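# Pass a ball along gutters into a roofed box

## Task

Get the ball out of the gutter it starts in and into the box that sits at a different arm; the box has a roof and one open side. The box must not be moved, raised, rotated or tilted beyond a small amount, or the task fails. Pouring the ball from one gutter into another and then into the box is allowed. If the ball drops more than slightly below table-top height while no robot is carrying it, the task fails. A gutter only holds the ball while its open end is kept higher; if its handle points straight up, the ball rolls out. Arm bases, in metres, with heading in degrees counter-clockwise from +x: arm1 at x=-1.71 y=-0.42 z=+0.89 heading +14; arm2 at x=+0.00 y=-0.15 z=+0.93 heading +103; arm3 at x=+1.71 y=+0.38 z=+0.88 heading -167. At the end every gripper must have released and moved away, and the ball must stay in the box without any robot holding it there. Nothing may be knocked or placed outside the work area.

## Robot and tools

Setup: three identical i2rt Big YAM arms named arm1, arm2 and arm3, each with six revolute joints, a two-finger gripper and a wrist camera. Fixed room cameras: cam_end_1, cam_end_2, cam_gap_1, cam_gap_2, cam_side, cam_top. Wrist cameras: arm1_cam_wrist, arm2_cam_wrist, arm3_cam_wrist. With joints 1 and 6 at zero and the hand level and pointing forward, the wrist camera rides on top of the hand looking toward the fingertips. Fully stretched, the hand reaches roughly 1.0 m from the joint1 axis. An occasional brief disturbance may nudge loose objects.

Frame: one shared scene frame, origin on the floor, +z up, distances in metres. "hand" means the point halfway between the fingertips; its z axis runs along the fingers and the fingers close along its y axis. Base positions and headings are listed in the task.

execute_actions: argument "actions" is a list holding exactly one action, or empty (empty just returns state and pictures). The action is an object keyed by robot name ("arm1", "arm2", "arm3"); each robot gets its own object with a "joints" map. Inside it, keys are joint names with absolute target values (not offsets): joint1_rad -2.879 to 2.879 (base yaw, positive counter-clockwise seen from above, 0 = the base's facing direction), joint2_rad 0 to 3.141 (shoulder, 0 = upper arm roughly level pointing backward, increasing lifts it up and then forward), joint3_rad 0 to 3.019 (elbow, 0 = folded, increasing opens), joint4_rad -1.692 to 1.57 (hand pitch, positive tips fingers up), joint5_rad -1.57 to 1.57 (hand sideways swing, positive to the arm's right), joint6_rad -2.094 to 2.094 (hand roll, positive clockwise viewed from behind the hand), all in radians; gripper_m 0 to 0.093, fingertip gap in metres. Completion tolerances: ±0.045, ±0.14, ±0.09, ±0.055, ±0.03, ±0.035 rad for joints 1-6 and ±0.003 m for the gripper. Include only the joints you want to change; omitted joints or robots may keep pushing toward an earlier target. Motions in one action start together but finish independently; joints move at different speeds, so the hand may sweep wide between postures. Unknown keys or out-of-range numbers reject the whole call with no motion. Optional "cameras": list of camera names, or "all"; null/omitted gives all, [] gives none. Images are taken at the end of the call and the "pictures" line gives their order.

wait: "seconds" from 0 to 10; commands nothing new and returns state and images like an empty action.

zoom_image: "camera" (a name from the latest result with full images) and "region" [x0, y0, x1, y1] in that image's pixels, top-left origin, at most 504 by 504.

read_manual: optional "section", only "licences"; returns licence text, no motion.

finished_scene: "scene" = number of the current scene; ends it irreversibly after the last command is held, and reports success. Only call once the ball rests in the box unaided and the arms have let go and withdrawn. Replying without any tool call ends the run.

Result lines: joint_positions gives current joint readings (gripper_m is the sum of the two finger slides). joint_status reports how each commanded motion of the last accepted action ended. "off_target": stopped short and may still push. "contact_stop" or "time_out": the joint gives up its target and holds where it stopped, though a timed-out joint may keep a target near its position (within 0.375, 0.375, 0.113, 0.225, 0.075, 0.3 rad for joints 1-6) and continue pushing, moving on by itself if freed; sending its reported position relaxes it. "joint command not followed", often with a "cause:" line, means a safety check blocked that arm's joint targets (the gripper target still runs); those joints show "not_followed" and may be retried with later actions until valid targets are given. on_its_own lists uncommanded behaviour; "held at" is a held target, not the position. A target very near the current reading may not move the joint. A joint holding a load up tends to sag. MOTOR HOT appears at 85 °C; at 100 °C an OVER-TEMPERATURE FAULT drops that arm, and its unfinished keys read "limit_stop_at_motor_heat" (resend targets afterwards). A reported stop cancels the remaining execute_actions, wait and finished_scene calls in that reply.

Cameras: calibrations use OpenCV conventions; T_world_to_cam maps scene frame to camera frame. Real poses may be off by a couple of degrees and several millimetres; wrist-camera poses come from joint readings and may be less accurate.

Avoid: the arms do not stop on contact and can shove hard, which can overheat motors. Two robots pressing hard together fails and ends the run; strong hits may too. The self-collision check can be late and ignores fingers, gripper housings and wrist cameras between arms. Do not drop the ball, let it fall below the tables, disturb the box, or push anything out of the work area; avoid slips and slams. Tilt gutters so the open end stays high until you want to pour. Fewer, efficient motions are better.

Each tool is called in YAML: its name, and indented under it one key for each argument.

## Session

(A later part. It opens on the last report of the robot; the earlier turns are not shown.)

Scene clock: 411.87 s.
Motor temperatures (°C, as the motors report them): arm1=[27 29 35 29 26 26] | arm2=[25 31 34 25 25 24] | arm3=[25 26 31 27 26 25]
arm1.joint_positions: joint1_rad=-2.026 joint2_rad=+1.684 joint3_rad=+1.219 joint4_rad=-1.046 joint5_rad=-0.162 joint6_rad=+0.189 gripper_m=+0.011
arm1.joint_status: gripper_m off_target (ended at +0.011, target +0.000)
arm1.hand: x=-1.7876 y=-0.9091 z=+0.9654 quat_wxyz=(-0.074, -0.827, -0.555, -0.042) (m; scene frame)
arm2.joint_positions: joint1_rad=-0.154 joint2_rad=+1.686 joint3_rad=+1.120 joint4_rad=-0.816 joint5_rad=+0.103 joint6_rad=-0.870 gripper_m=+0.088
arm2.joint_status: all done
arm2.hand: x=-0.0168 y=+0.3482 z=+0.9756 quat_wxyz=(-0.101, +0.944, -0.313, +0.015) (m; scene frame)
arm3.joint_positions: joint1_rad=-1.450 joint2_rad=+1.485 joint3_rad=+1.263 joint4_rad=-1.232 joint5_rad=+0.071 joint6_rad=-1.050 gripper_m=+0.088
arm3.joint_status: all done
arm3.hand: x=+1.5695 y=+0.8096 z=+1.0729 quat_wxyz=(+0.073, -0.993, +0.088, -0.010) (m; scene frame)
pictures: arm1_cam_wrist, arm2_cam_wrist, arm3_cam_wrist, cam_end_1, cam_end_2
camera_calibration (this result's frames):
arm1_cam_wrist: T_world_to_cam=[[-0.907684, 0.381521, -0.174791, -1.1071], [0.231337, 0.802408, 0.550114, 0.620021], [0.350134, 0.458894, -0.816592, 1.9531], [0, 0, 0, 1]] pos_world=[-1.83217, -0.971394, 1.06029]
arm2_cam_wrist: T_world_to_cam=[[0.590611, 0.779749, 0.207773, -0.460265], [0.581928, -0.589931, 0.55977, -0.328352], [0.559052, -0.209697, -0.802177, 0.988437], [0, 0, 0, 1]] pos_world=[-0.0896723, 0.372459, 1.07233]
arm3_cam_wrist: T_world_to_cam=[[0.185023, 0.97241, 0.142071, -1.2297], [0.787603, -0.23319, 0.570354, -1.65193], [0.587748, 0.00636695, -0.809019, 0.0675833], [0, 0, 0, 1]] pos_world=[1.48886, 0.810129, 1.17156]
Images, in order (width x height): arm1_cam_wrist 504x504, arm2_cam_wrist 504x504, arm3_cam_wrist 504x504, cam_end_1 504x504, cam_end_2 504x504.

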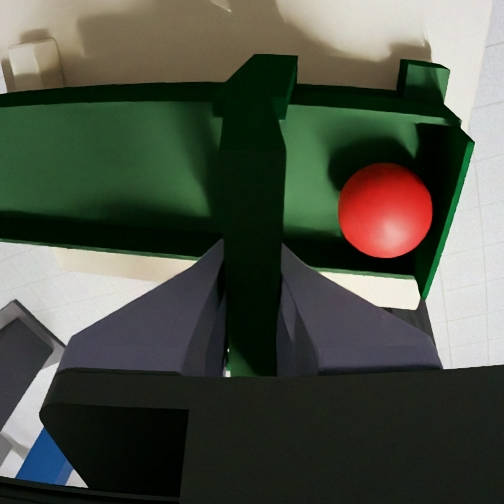

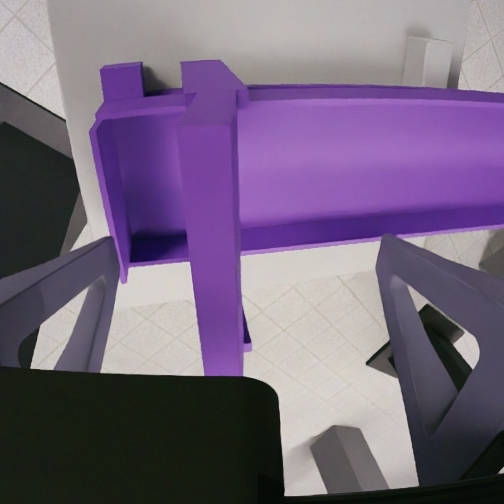

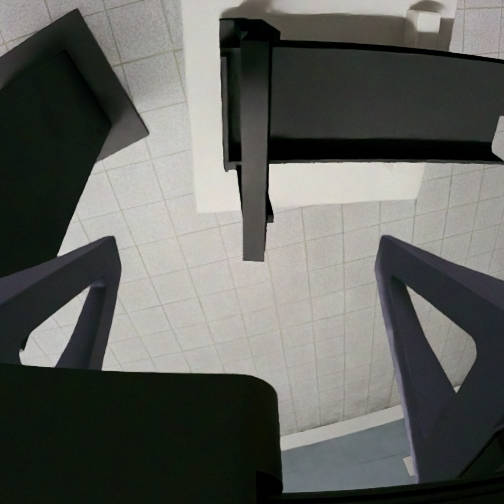

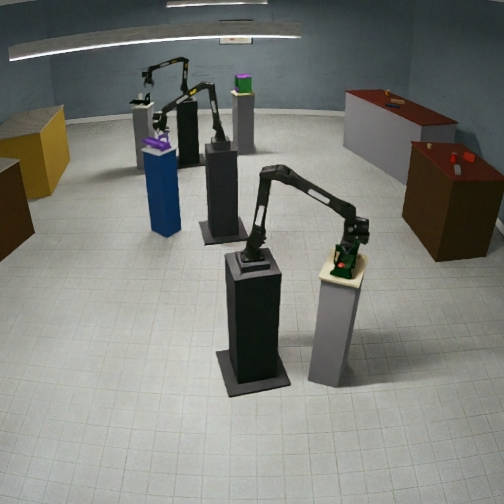

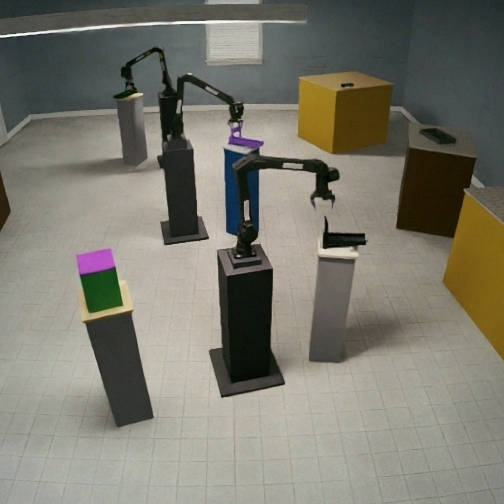

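execute_actions:
  actions:
    - {"arm1": {"joints": {"joint2_rad": 1.585, "joint3_rad": 1.41, "joint4_rad": -1.23, "joint5_rad": -0.45}}, "arm2": {"joints": {"joint3_rad": 1.075, "joint4_rad": -0.75, "joint5_rad": 0.137}}, "arm3": {"joints": {"joint2_rad": 1.59, "joint3_rad": 1.11, "joint4_rad": -0.875, "joint5_rad": 0.098}}}
  cameras: ["arm1_cam_wrist", "arm2_cam_wrist", "arm3_cam_wrist", "cam_end_1", "cam_end_2"]

Scene clock: 479.17 s.
Motor temperatures (°C, as the motors report them): arm1=[27 29 36 29 26 26] | arm2=[25 30 33 25 25 24] | arm3=[25 27 36 26 26 25]
arm1.joint_positions: joint1_rad=-2.026 joint2_rad=+1.596 joint3_rad=+1.362 joint4_rad=-1.225 joint5_rad=-0.439 joint6_rad=+0.190 gripper_m=+0.011
arm1.joint_status: all done
arm1.hand: x=-1.7454 y=-0.9277 z=+1.0713 quat_wxyz=(-0.189, -0.805, -0.549, -0.121) (m; scene frame)
arm2.joint_positions: joint1_rad=-0.154 joint2_rad=+1.686 joint3_rad=+1.069 joint4_rad=-0.766 joint5_rad=+0.135 joint6_rad=-0.870 gripper_m=+0.088
arm2.joint_status: all done
arm2.hand: x=-0.0106 y=+0.3373 z=+0.9602 quat_wxyz=(-0.106, +0.943, -0.314, +0.030) (m; scene frame)
arm3.joint_positions: joint1_rad=-1.450 joint2_rad=+1.595 joint3_rad=+1.111 joint4_rad=-0.889 joint5_rad=+0.094 joint6_rad=-1.051 gripper_m=+0.088
arm3.joint_status: all done
arm3.hand: x=+1.5645 y=+0.8372 z=+0.9766 quat_wxyz=(+0.114, -0.989, +0.090, -0.003) (m; scene frame)
pictures: arm1_cam_wrist, arm2_cam_wrist, arm3_cam_wrist, cam_end_1, cam_end_2
camera_calibration (this result's frames):
arm1_cam_wrist: T_world_to_cam=[[-0.833271, 0.333144, -0.441219, -0.672867], [0.0780064, 0.860921, 0.502722, 0.404374], [0.547333, 0.384486, -0.743368, 2.23005], [0, 0, 0, 1]] pos_world=[-1.81281, -0.981396, 1.15758]
arm2_cam_wrist: T_world_to_cam=[[0.587828, 0.776416, 0.227236, -0.469823], [0.561134, -0.593652, 0.576807, -0.345138], [0.582742, -0.211553, -0.784638, 0.954424], [0, 0, 0, 1]] pos_world=[-0.0863392, 0.361798, 1.05472]
arm3_cam_wrist: T_world_to_cam=[[0.188378, 0.956814, 0.221406, -1.31154], [0.790385, -0.281515, 0.544097, -1.52496], [0.582929, 0.0725, -0.809282, -0.0551213], [0, 0, 0, 1]] pos_world=[1.4845, 0.829597, 1.0755]
Images, in order (width x height): arm1_cam_wrist 504x504, arm2_cam_wrist 504x504, arm3_cam_wrist 504x504, cam_end_1 504x504, cam_end_2 504x504.

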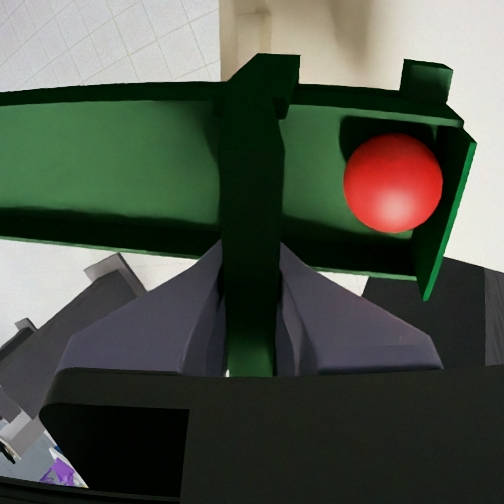

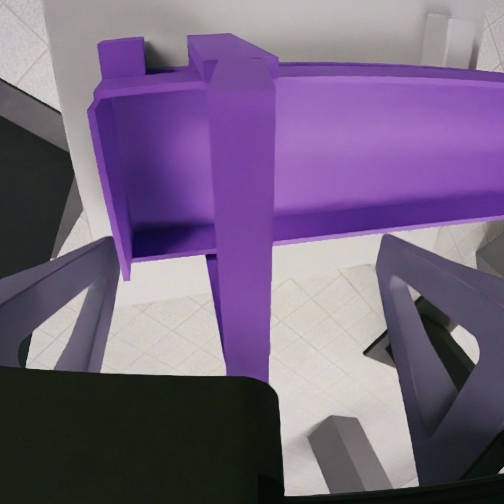

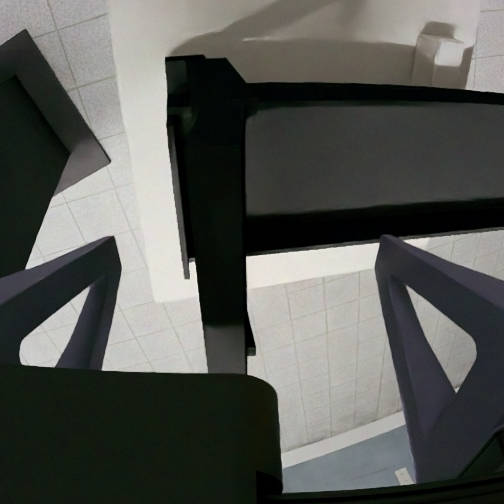

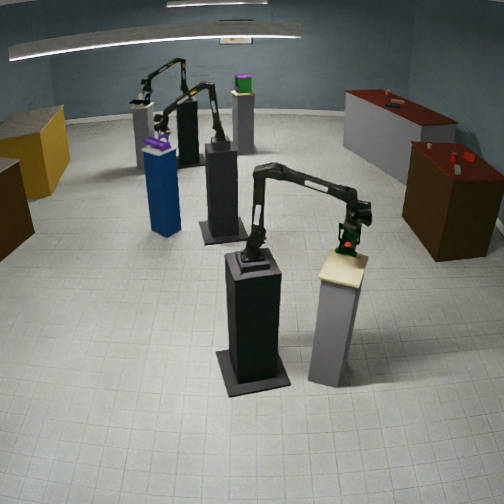

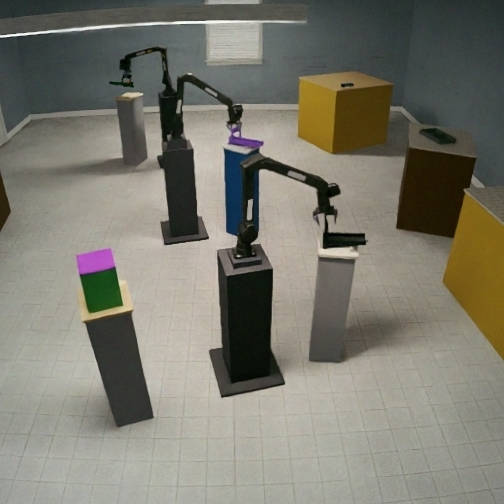

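execute_actions:
  actions:
    - {"arm1": {"joints": {"joint1_rad": -1.05, "joint2_rad": 1.29, "joint3_rad": 1.23, "joint4_rad": -1.0, "joint6_rad": 0.8}}, "arm2": {"joints": {"gripper_m": 0.0}}, "arm3": {"joints": {"joint3_rad": 1.085}}}
  cameras: ["arm1_cam_wrist", "arm2_cam_wrist", "arm3_cam_wrist", "cam_end_1", "cam_side"]

Scene clock: 517.67 s.
Motor temperatures (°C, as the motors report them): arm1=[27 29 39 29 27 26] | arm2=[25 30 34 25 25 24] | arm3=[25 28 33 26 26 25]
arm1.joint_positions: joint1_rad=-1.045 joint2_rad=+1.298 joint3_rad=+1.207 joint4_rad=-1.011 joint5_rad=-0.445 joint6_rad=+0.782 gripper_m=+0.011
arm1.joint_status: all done
arm1.hand: x=-1.3353 y=-0.7115 z=+1.1613 quat_wxyz=(-0.226, -0.637, -0.703, -0.221) (m; scene frame)
arm2.joint_positions: joint1_rad=-0.155 joint2_rad=+1.686 joint3_rad=+1.069 joint4_rad=-0.765 joint5_rad=+0.134 joint6_rad=-0.873 gripper_m=+0.012
arm2.joint_status: gripper_m off_target (ended at +0.012, target +0.000)
arm2.hand: x=-0.0105 y=+0.3374 z=+0.9603 quat_wxyz=(-0.106, +0.943, -0.313, +0.030) (m; scene frame)
arm3.joint_positions: joint1_rad=-1.450 joint2_rad=+1.595 joint3_rad=+1.103 joint4_rad=-0.888 joint5_rad=+0.094 joint6_rad=-1.051 gripper_m=+0.088
arm3.joint_status: all done
arm3.hand: x=+1.5657 y=+0.8340 z=+0.9735 quat_wxyz=(+0.111, -0.990, +0.089, -0.005) (m; scene frame)
pictures: arm1_cam_wrist, arm2_cam_wrist, arm3_cam_wrist, cam_end_1, cam_side
camera_calibration (this result's frames):
arm1_cam_wrist: T_world_to_cam=[[-0.794371, -0.0808892, -0.602023, -0.419328], [-0.406571, 0.807155, 0.428019, -0.457538], [0.451304, 0.584771, -0.674068, 1.92319], [0, 0, 0, 1]] pos_world=[-1.38707, -0.789239, 1.23975]
arm2_cam_wrist: T_world_to_cam=[[0.586033, 0.777668, 0.22759, -0.470817], [0.562456, -0.5926, 0.5766, -0.345247], [0.583274, -0.209898, -0.784688, 0.953912], [0, 0, 0, 1]] pos_world=[-0.0862916, 0.36177, 1.05475]
arm3_cam_wrist: T_world_to_cam=[[0.187896, 0.958291, 0.215346, -1.30262], [0.789019, -0.277842, 0.547953, -1.52973], [0.584931, 0.0669537, -0.808315, -0.0575893], [0, 0, 0, 1]] pos_world=[1.48543, 0.827117, 1.07219]
Images, in order (width x height): arm1_cam_wrist 504x504, arm2_cam_wrist 504x504, arm3_cam_wrist 504x504, cam_end_1 504x504, cam_side 504x504.

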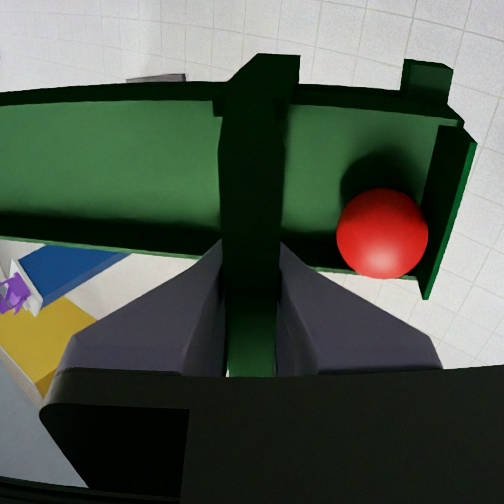

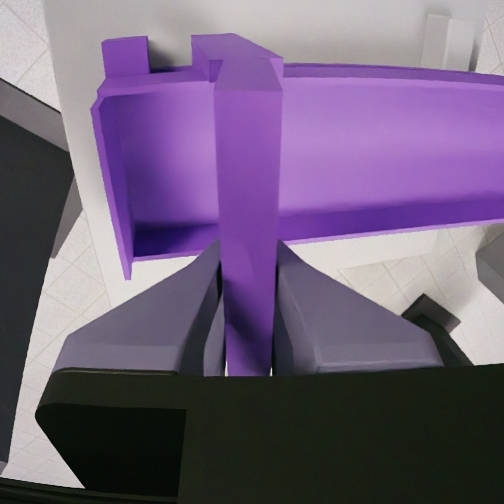

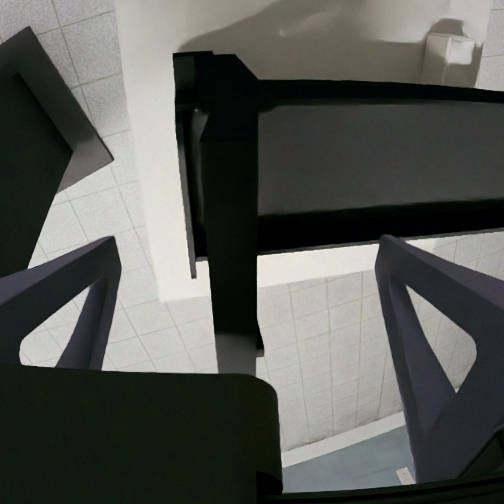

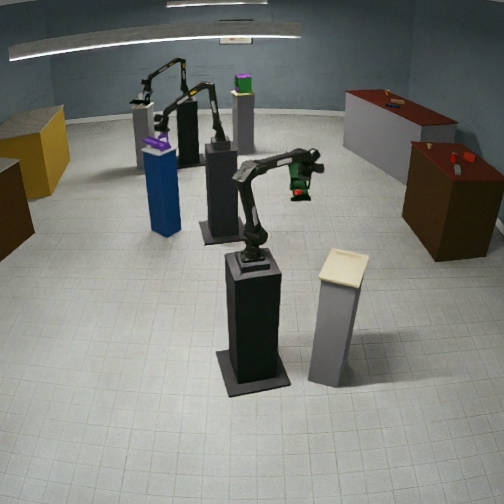

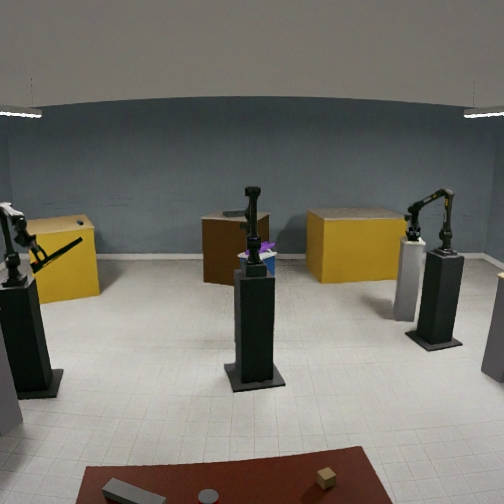

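zoom_image:
  camera: "cam_side"
  region: [0, 195, 100, 295]

zoom_image:
  camera: "cam_end_1"
  region: [265, 135, 340, 210]

Region (0, 195, 100, 295) of cam_side's 504x504 image, scaled by 5.040, with more detail than that image has.

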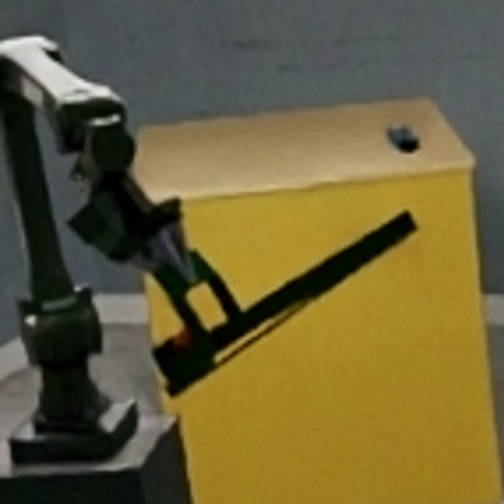

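Region (265, 135, 340, 210) of cam_end_1's 504x504 image, scaled by 6.720, with more detail than that image has.

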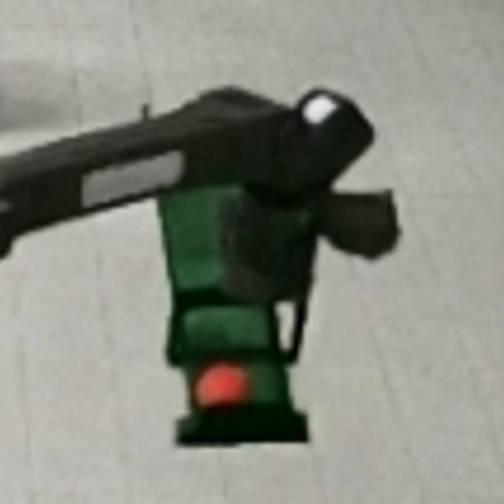

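execute_actions:
  actions:
    - {"arm1": {"joints": {"joint1_rad": -0.1, "joint5_rad": 0.0, "joint6_rad": 1.585}}, "arm2": {"joints": {"joint2_rad": 1.54, "joint3_rad": 1.28, "joint4_rad": -1.08}}, "arm3": {"joints": {"joint3_rad": 1.065}}}
  cameras: ["arm1_cam_wrist", "arm3_cam_wrist", "cam_gap_1", "cam_side", "cam_top"]

Scene clock: 544.23 s.
Motor temperatures (°C, as the motors report them): arm1=[27 29 39 29 27 26] | arm2=[25 31 34 25 25 24] | arm3=[25 28 32 26 26 25]
arm1.joint_positions: joint1_rad=-0.095 joint2_rad=+1.300 joint3_rad=+1.207 joint4_rad=-1.011 joint5_rad=-0.003 joint6_rad=+1.567 gripper_m=+0.011
arm1.joint_status: all done
arm1.hand: x=-1.2454 y=-0.3538 z=+1.1516 quat_wxyz=(-0.147, -0.631, -0.739, -0.185) (m; scene frame)
arm2.joint_positions: joint1_rad=-0.155 joint2_rad=+1.536 joint3_rad=+1.247 joint4_rad=-1.073 joint5_rad=+0.134 joint6_rad=-0.873 gripper_m=+0.012
arm2.joint_status: all done
arm2.hand: x=-0.0110 y=+0.3423 z=+1.0858 quat_wxyz=(-0.116, +0.942, -0.313, +0.026) (m; scene frame)
arm3.joint_positions: joint1_rad=-1.450 joint2_rad=+1.594 joint3_rad=+1.080 joint4_rad=-0.886 joint5_rad=+0.094 joint6_rad=-1.051 gripper_m=+0.088
arm3.joint_status: all done
arm3.hand: x=+1.5689 y=+0.8255 z=+0.9653 quat_wxyz=(+0.102, -0.991, +0.089, -0.009) (m; scene frame)
pictures: arm1_cam_wrist, arm3_cam_wrist, cam_gap_1, cam_side, cam_top
camera_calibration (this result's frames):
arm1_cam_wrist: T_world_to_cam=[[-0.87751, -0.125336, -0.462889, -0.604275], [-0.38309, 0.763844, 0.519408, -0.796879], [0.288475, 0.633114, -0.718296, 1.53216], [0, 0, 0, 1]] pos_world=[-1.27752, -0.437076, 1.23474]
arm3_cam_wrist: T_world_to_cam=[[0.186632, 0.962191, 0.198384, -1.27813], [0.785161, -0.267458, 0.558559, -1.54289], [0.5905, 0.0515182, -0.805392, -0.0642909], [0, 0, 0, 1]] pos_world=[1.48792, 0.820459, 1.06358]
Images, in order (width x height): arm1_cam_wrist 504x504, arm3_cam_wrist 504x504, cam_gap_1 504x504, cam_side 504x504, cam_top 504x504.

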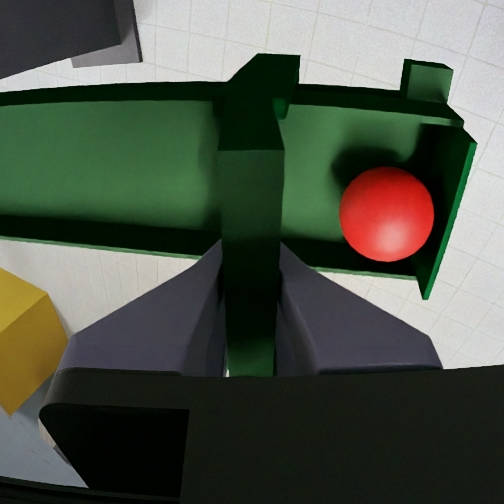

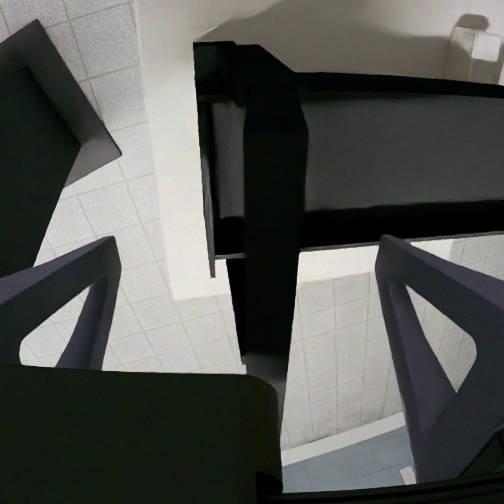

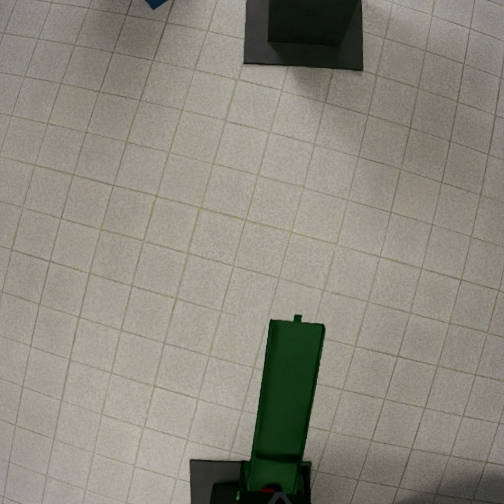

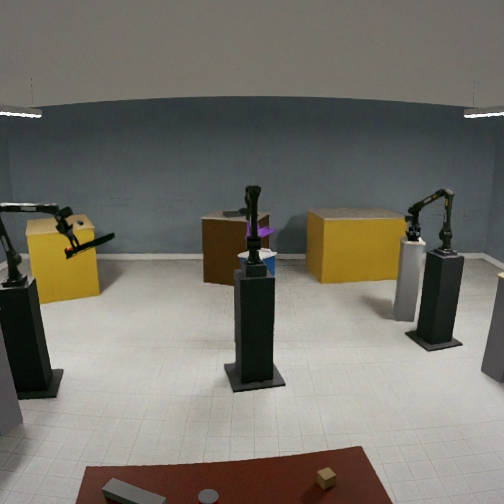

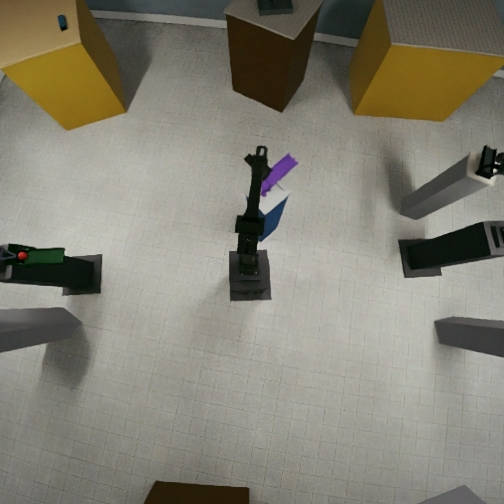

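execute_actions:
  actions: []

Scene clock: 563.43 s.
Motor temperatures (°C, as the motors report them): arm1=[27 29 39 29 27 26] | arm2=[25 30 36 25 25 24] | arm3=[25 28 32 26 26 25]
arm1.joint_positions: joint1_rad=-0.095 joint2_rad=+1.300 joint3_rad=+1.207 joint4_rad=-1.011 joint5_rad=-0.003 joint6_rad=+1.569 gripper_m=+0.011
arm1.joint_status: all done
arm1.hand: x=-1.2454 y=-0.3538 z=+1.1516 quat_wxyz=(-0.147, -0.631, -0.739, -0.185) (m; scene frame)
arm2.joint_positions: joint1_rad=-0.155 joint2_rad=+1.536 joint3_rad=+1.247 joint4_rad=-1.073 joint5_rad=+0.134 joint6_rad=-0.873 gripper_m=+0.012
arm2.joint_status: all done
arm2.hand: x=-0.0110 y=+0.3423 z=+1.0858 quat_wxyz=(-0.116, +0.942, -0.313, +0.026) (m; scene frame)
arm3.joint_positions: joint1_rad=-1.450 joint2_rad=+1.594 joint3_rad=+1.080 joint4_rad=-0.886 joint5_rad=+0.094 joint6_rad=-1.051 gripper_m=+0.088
arm3.joint_status: all done
arm3.hand: x=+1.5689 y=+0.8255 z=+0.9653 quat_wxyz=(+0.102, -0.991, +0.089, -0.009) (m; scene frame)
pictures: arm1_cam_wrist, arm2_cam_wrist, arm3_cam_wrist, cam_end_1, cam_end_2, cam_gap_1, cam_gap_2, cam_side, cam_top
camera_calibration (this result's frames):
arm1_cam_wrist: T_world_to_cam=[[-0.877683, -0.124205, -0.462866, -0.604117], [-0.382261, 0.763965, 0.51984, -0.796303], [0.289047, 0.633191, -0.717998, 1.53255], [0, 0, 0, 1]] pos_world=[-1.2776, -0.437086, 1.2347]
arm2_cam_wrist: T_world_to_cam=[[0.586343, 0.772942, 0.242411, -0.517334], [0.563266, -0.604088, 0.563746, -0.396616], [0.58218, -0.194007, -0.789574, 1.05358], [0, 0, 0, 1]] pos_world=[-0.0866381, 0.36468, 1.18088]
arm3_cam_wrist: T_world_to_cam=[[0.186632, 0.962191, 0.198384, -1.27813], [0.785161, -0.267458, 0.558559, -1.54289], [0.5905, 0.0515182, -0.805392, -0.0642909], [0, 0, 0, 1]] pos_world=[1.48792, 0.820459, 1.06358]
Images, in order (width x height): arm1_cam_wrist 504x504, arm2_cam_wrist 504x504, arm3_cam_wrist 504x504, cam_end_1 504x504, cam_end_2 504x504, cam_gap_1 504x504, cam_gap_2 504x504, cam_side 504x504, cam_top 504x504.

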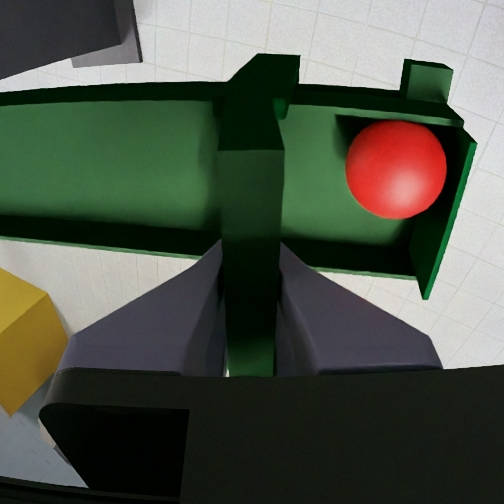

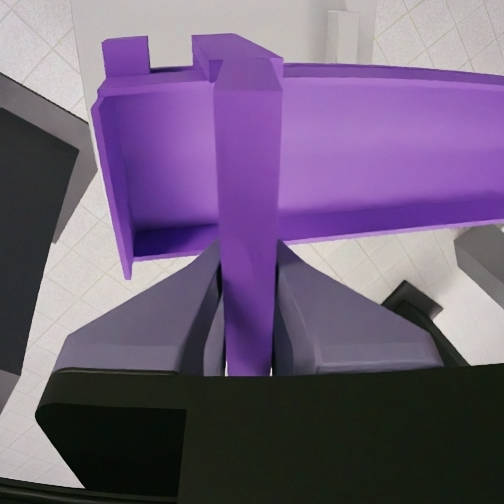

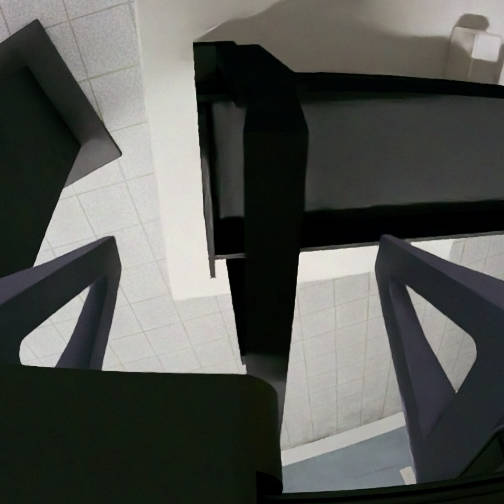

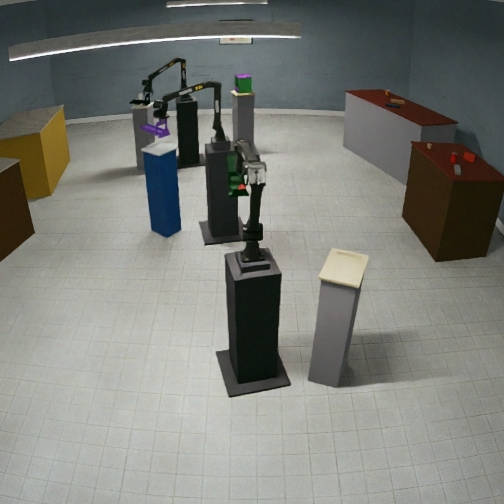

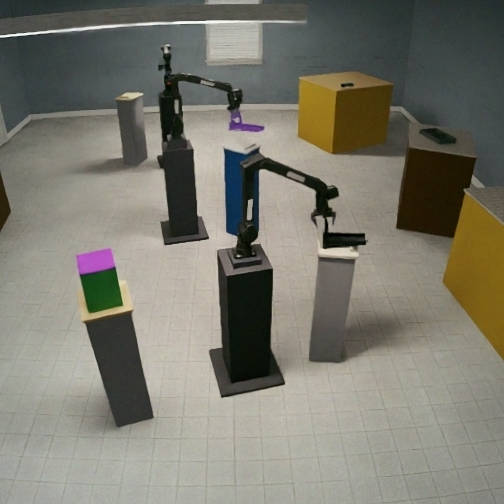

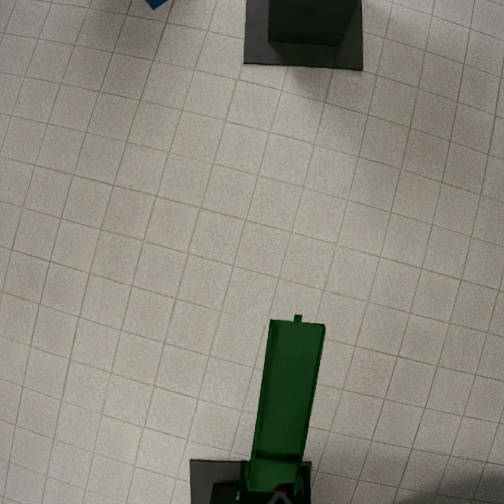

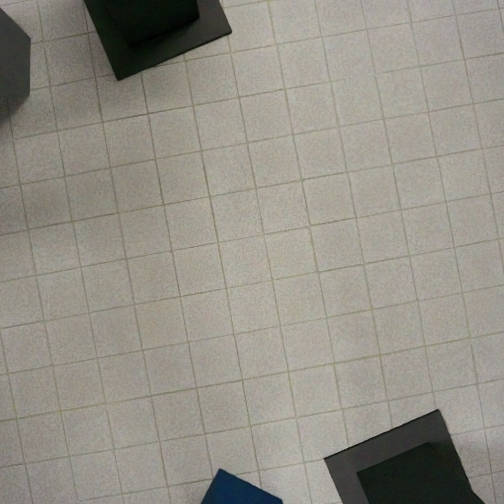

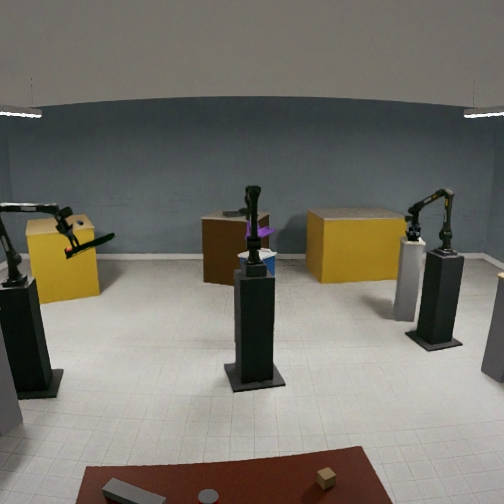

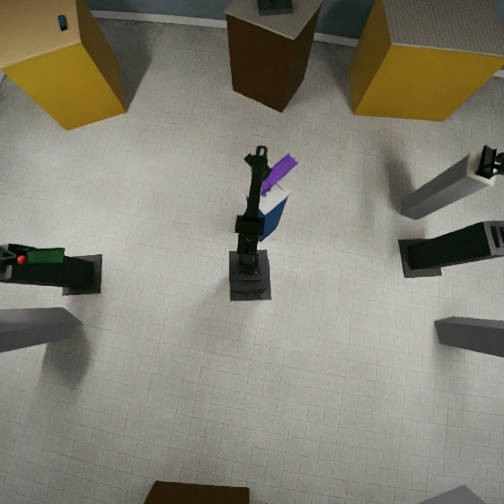

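zoom_image:
  camera: "cam_gap_1"
  region: [180, 300, 384, 504]

zoom_image:
  camera: "cam_side"
  region: [0, 170, 160, 290]

Region (180, 300, 384, 504) of cam_gap_1's 504x504 image, scaled by 2.471, with more detail than that image has.

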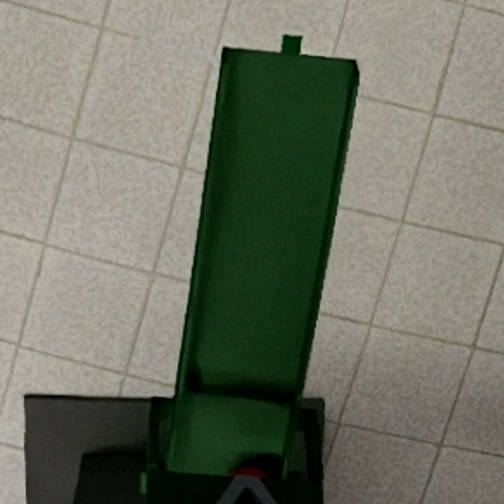

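Region (0, 170, 160, 290) of cam_side's 504x504 image, scaled by 3.150, with more detail than that image has; it fills the top 378 rows of this view, and the rest is white.

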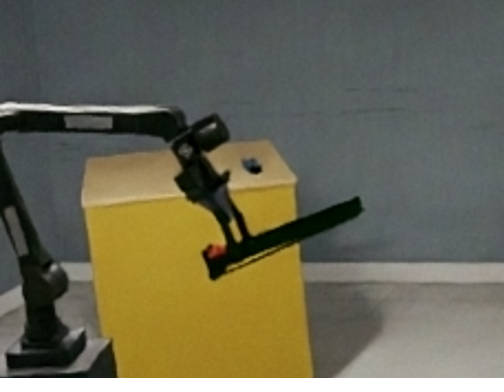

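execute_actions:
  actions:
    - {"arm1": {"joints": {"joint2_rad": 1.55, "joint3_rad": 1.50, "joint4_rad": -1.03}}, "arm2": {"joints": {"joint1_rad": 1.507, "joint2_rad": 1.70, "joint3_rad": 1.62, "joint4_rad": -1.15, "joint5_rad": 0.0, "joint6_rad": -1.585}}, "arm3": {"joints": {"gripper_m": 0.0}}}
  cameras: ["arm1_cam_wrist", "arm3_cam_wrist", "cam_gap_1", "cam_side"]

Scene clock: 630.53 s.
Motor temperatures (°C, as the motors report them): arm1=[27 29 40 29 27 26] | arm2=[25 31 37 25 25 24] | arm3=[25 28 32 26 26 25]
arm1.joint_positions: joint1_rad=-0.095 joint2_rad=+1.580 joint3_rad=+1.420 joint4_rad=-1.040 joint5_rad=-0.003 joint6_rad=+1.569 gripper_m=+0.011
arm1.joint_status: all done
arm1.hand: x=-1.1638 y=-0.3404 z=+1.1120 quat_wxyz=(-0.116, -0.638, -0.746, -0.149) (m; scene frame)
arm2.joint_positions: joint1_rad=+1.515 joint2_rad=+1.737 joint3_rad=+1.585 joint4_rad=-1.144 joint5_rad=-0.002 joint6_rad=-1.572 gripper_m=+0.012
arm2.joint_status: all done
arm2.hand: x=-0.5877 y=-0.2508 z=+1.1271 quat_wxyz=(-0.083, +0.639, +0.757, -0.109) (m; scene frame)
arm3.joint_positions: joint1_rad=-1.449 joint2_rad=+1.592 joint3_rad=+1.080 joint4_rad=-0.882 joint5_rad=+0.098 joint6_rad=-1.053 gripper_m=+0.012
arm3.joint_status: gripper_m off_target (ended at +0.012, target +0.000)
arm3.hand: x=+1.5689 y=+0.8266 z=+0.9664 quat_wxyz=(+0.105, -0.990, +0.088, -0.010) (m; scene frame)
pictures: arm1_cam_wrist, arm3_cam_wrist, cam_gap_1, cam_side
camera_calibration (this result's frames):
arm1_cam_wrist: T_world_to_cam=[[-0.917885, -0.131033, -0.374589, -0.696442], [-0.33166, 0.771619, 0.542776, -0.718816], [0.217918, 0.622443, -0.751716, 1.4231], [0, 0, 0, 1]] pos_world=[-1.18778, -0.422405, 1.19905]
arm3_cam_wrist: T_world_to_cam=[[0.184331, 0.96108, 0.205785, -1.28211], [0.78424, -0.270025, 0.558619, -1.5397], [0.592444, 0.0584141, -0.803491, -0.074041], [0, 0, 0, 1]] pos_world=[1.48769, 0.82078, 1.06445]
Images, in order (width x height): arm1_cam_wrist 504x504, arm3_cam_wrist 504x504, cam_gap_1 504x504, cam_side 504x504.

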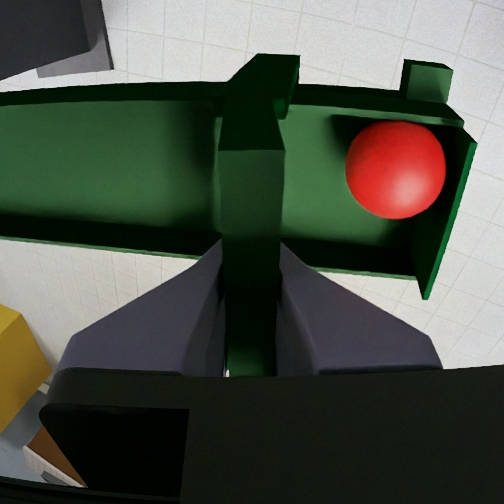

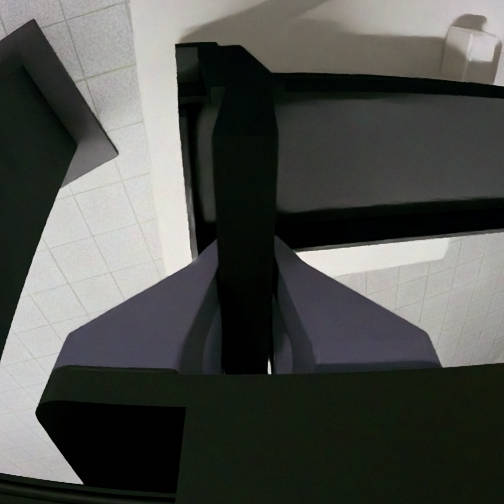

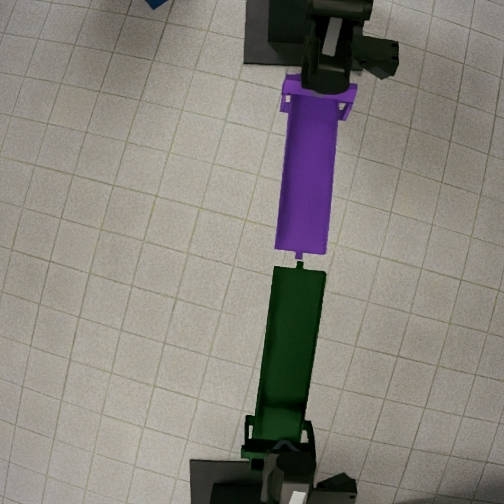

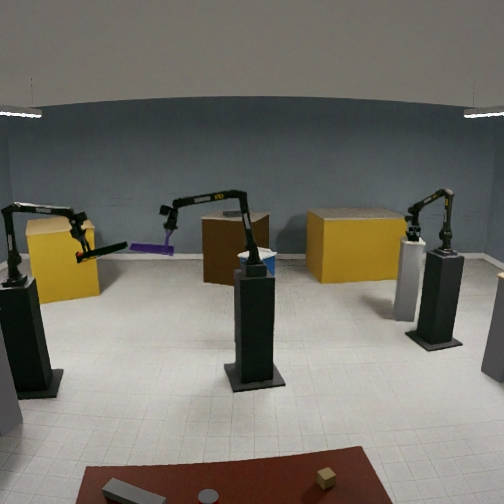

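zoom_image:
  camera: "cam_side"
  region: [50, 190, 210, 280]

zoom_image:
  camera: "cam_gap_1"
  region: [220, 180, 380, 340]

Region (50, 190, 210, 280) of cam_side's 504x504 image, scaled by 3.150, with more detail than that image has; it fills the top 284 rows of this view, and the rest is white.

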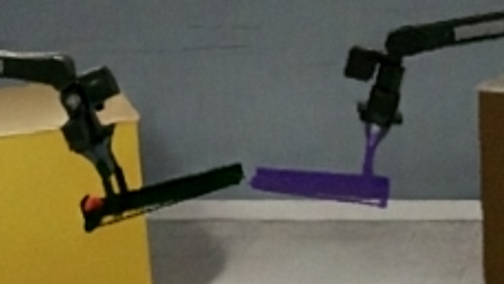

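Region (220, 180, 380, 340) of cam_gap_1's 504x504 image, scaled by 3.150, with more detail than that image has.

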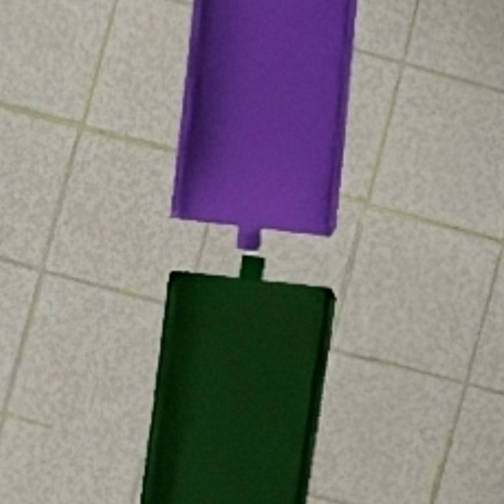

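zoom_image:
  camera: "cam_side"
  region: [120, 215, 190, 265]

zoom_image:
  camera: "cam_side"
  region: [65, 220, 135, 270]

Region (120, 215, 190, 265) of cam_side's 504x504 image, scaled by 7.200, with more detail than that image has; it fills the top 360 rows of this view, and the rest is white.

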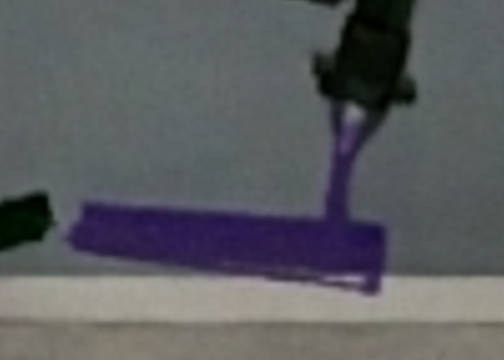

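Region (65, 220, 135, 270) of cam_side's 504x504 image, scaled by 7.200, with more detail than that image has; it fills the top 360 rows of this view, and the rest is white.

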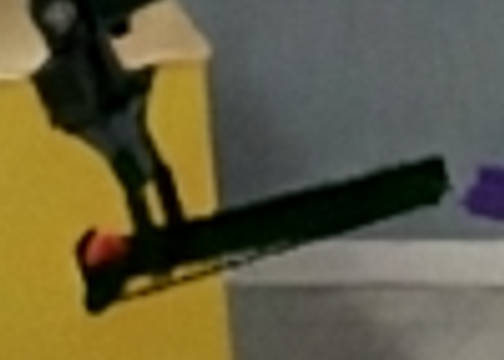

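execute_actions:
  actions:
    - {"arm2": {"joints": {"joint2_rad": 2.125}}, "arm3": {"joints": {"joint2_rad": 1.43, "joint3_rad": 1.27, "joint4_rad": -1.17}}}
  cameras: ["arm3_cam_wrist", "cam_gap_1", "cam_side", "cam_end_2"]

Scene clock: 704.90 s.
Motor temperatures (°C, as the motors report them): arm1=[27 30 47 29 27 26] | arm2=[25 33 38 25 25 24] | arm3=[25 29 32 26 26 25]
arm1.joint_positions: joint1_rad=-0.095 joint2_rad=+1.580 joint3_rad=+1.420 joint4_rad=-1.040 joint5_rad=-0.003 joint6_rad=+1.569 gripper_m=+0.011
arm1.joint_status: not commanded
arm1.hand: x=-1.1638 y=-0.3404 z=+1.1120 quat_wxyz=(-0.116, -0.638, -0.746, -0.149) (m; scene frame)
arm2.joint_positions: joint1_rad=+1.515 joint2_rad=+2.162 joint3_rad=+1.584 joint4_rad=-1.145 joint5_rad=-0.002 joint6_rad=-1.572 gripper_m=+0.012
arm2.joint_status: all done
arm2.hand: x=-0.5638 y=-0.2500 z=+0.8844 quat_wxyz=(+0.055, +0.643, +0.762, +0.053) (m; scene frame)
arm3.joint_positions: joint1_rad=-1.449 joint2_rad=+1.423 joint3_rad=+1.229 joint4_rad=-1.162 joint5_rad=+0.098 joint6_rad=-1.053 gripper_m=+0.012
arm3.joint_status: all done
arm3.hand: x=+1.5727 y=+0.8128 z=+1.0891 quat_wxyz=(+0.122, -0.989, +0.089, -0.001) (m; scene frame)
pictures: arm3_cam_wrist, cam_end_2, cam_gap_1, cam_side
camera_calibration (this result's frames):
arm3_cam_wrist: T_world_to_cam=[[0.186919, 0.953234, 0.2375, -1.32698], [0.791687, -0.289306, 0.538084, -1.5887], [0.58163, 0.0874473, -0.80874, 0.0221704], [0, 0, 0, 1]] pos_world=[1.49289, 0.803368, 1.18794]
Images, in order (width x height): arm3_cam_wrist 504x504, cam_end_2 504x504, cam_gap_1 504x504, cam_side 504x504.

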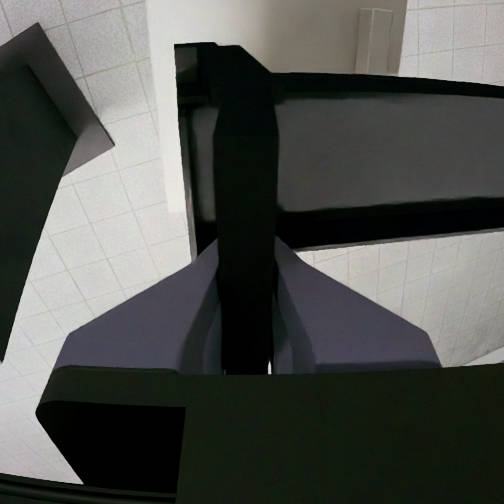

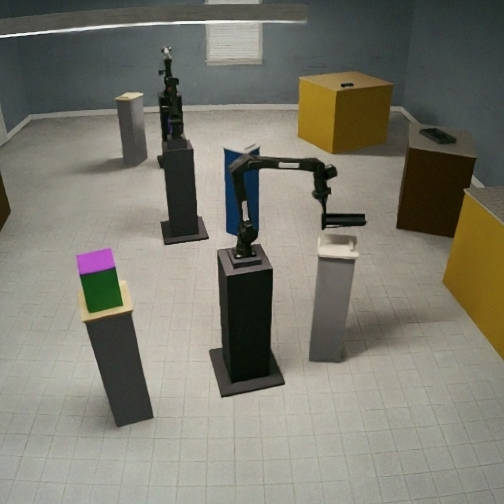

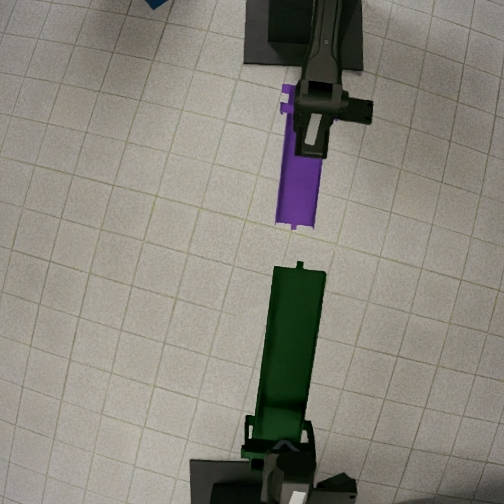

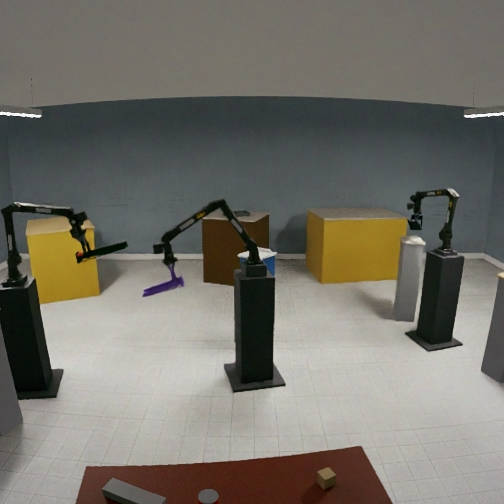

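execute_actions:
  actions:
    - {"arm2": {"joints": {"joint3_rad": 1.90, "joint4_rad": -0.91}}, "arm3": {"joints": {"joint1_rad": 0.07, "joint5_rad": 0.0, "joint6_rad": -1.585, "joint4_rad": -1.05}}}
  cameras: ["arm2_cam_wrist", "cam_gap_1", "cam_side", "cam_gap_2"]

zoom_image:
  camera: "cam_side"
  region: [70, 215, 170, 285]

Scene clock: 717.23 s.
Motor temperatures (°C, as the motors report them): arm1=[27 30 48 29 27 26] | arm2=[25 34 38 25 25 24] | arm3=[25 28 34 26 26 25]
arm1.joint_positions: joint1_rad=-0.095 joint2_rad=+1.580 joint3_rad=+1.420 joint4_rad=-1.040 joint5_rad=-0.003 joint6_rad=+1.569 gripper_m=+0.011
arm1.joint_status: not commanded
arm1.hand: x=-1.1638 y=-0.3404 z=+1.1120 quat_wxyz=(-0.116, -0.638, -0.746, -0.149) (m; scene frame)
arm2.joint_positions: joint1_rad=+1.515 joint2_rad=+2.140 joint3_rad=+1.863 joint4_rad=-0.920 joint5_rad=-0.002 joint6_rad=-1.572 gripper_m=+0.012
arm2.joint_status: all done
arm2.hand: x=-0.7298 y=-0.2766 z=+1.0079 quat_wxyz=(-0.114, +0.634, +0.751, -0.146) (m; scene frame)
arm3.joint_positions: joint1_rad=+0.076 joint2_rad=+1.435 joint3_rad=+1.229 joint4_rad=-1.059 joint5_rad=-0.001 joint6_rad=-1.576 gripper_m=+0.012
arm3.joint_status: all done
arm3.hand: x=+1.2500 y=+0.2294 z=+1.0825 quat_wxyz=(+0.091, -0.583, -0.799, +0.118) (m; scene frame)
pictures: arm2_cam_wrist, cam_gap_1, cam_gap_2, cam_side
camera_calibration (this result's frames):
arm2_cam_wrist: T_world_to_cam=[[-0.916173, -0.148579, 0.372224, -1.08091], [0.0864465, 0.833623, 0.545528, -0.25359], [-0.391348, 0.531975, -0.750899, 0.741791], [0, 0, 0, 1]] pos_world=[-0.67808, -0.343816, 1.09769]
Images, in order (width x height): arm2_cam_wrist 504x504, cam_gap_1 504x504, cam_gap_2 504x504, cam_side 504x504.

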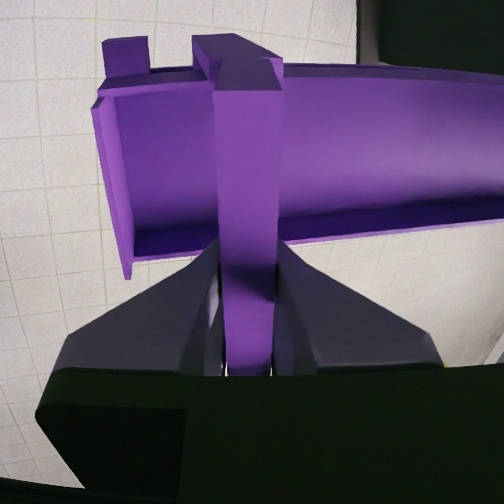

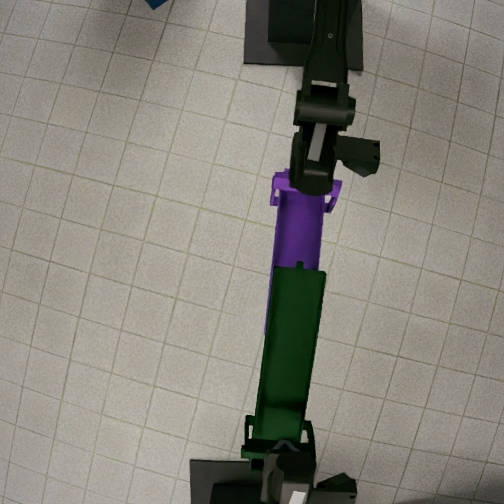

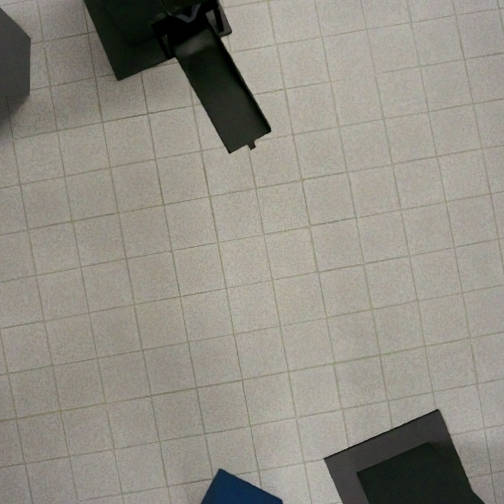

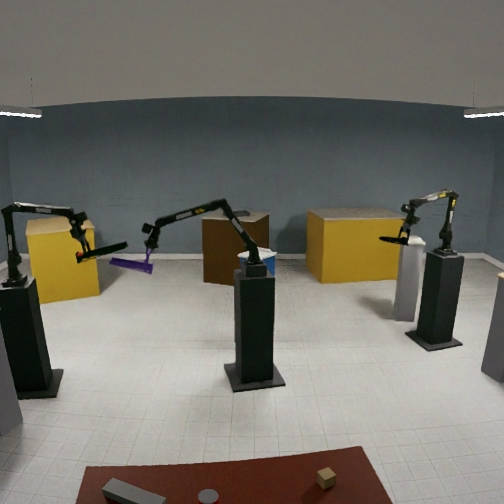

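Region (70, 215, 170, 285) of cam_side's 504x504 image, scaled by 5.040, with more detail than that image has; it fills the top 353 rows of this view, and the rest is white.

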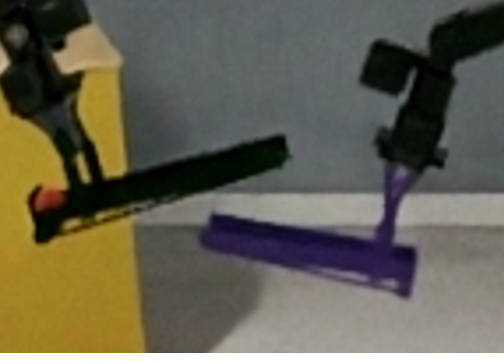

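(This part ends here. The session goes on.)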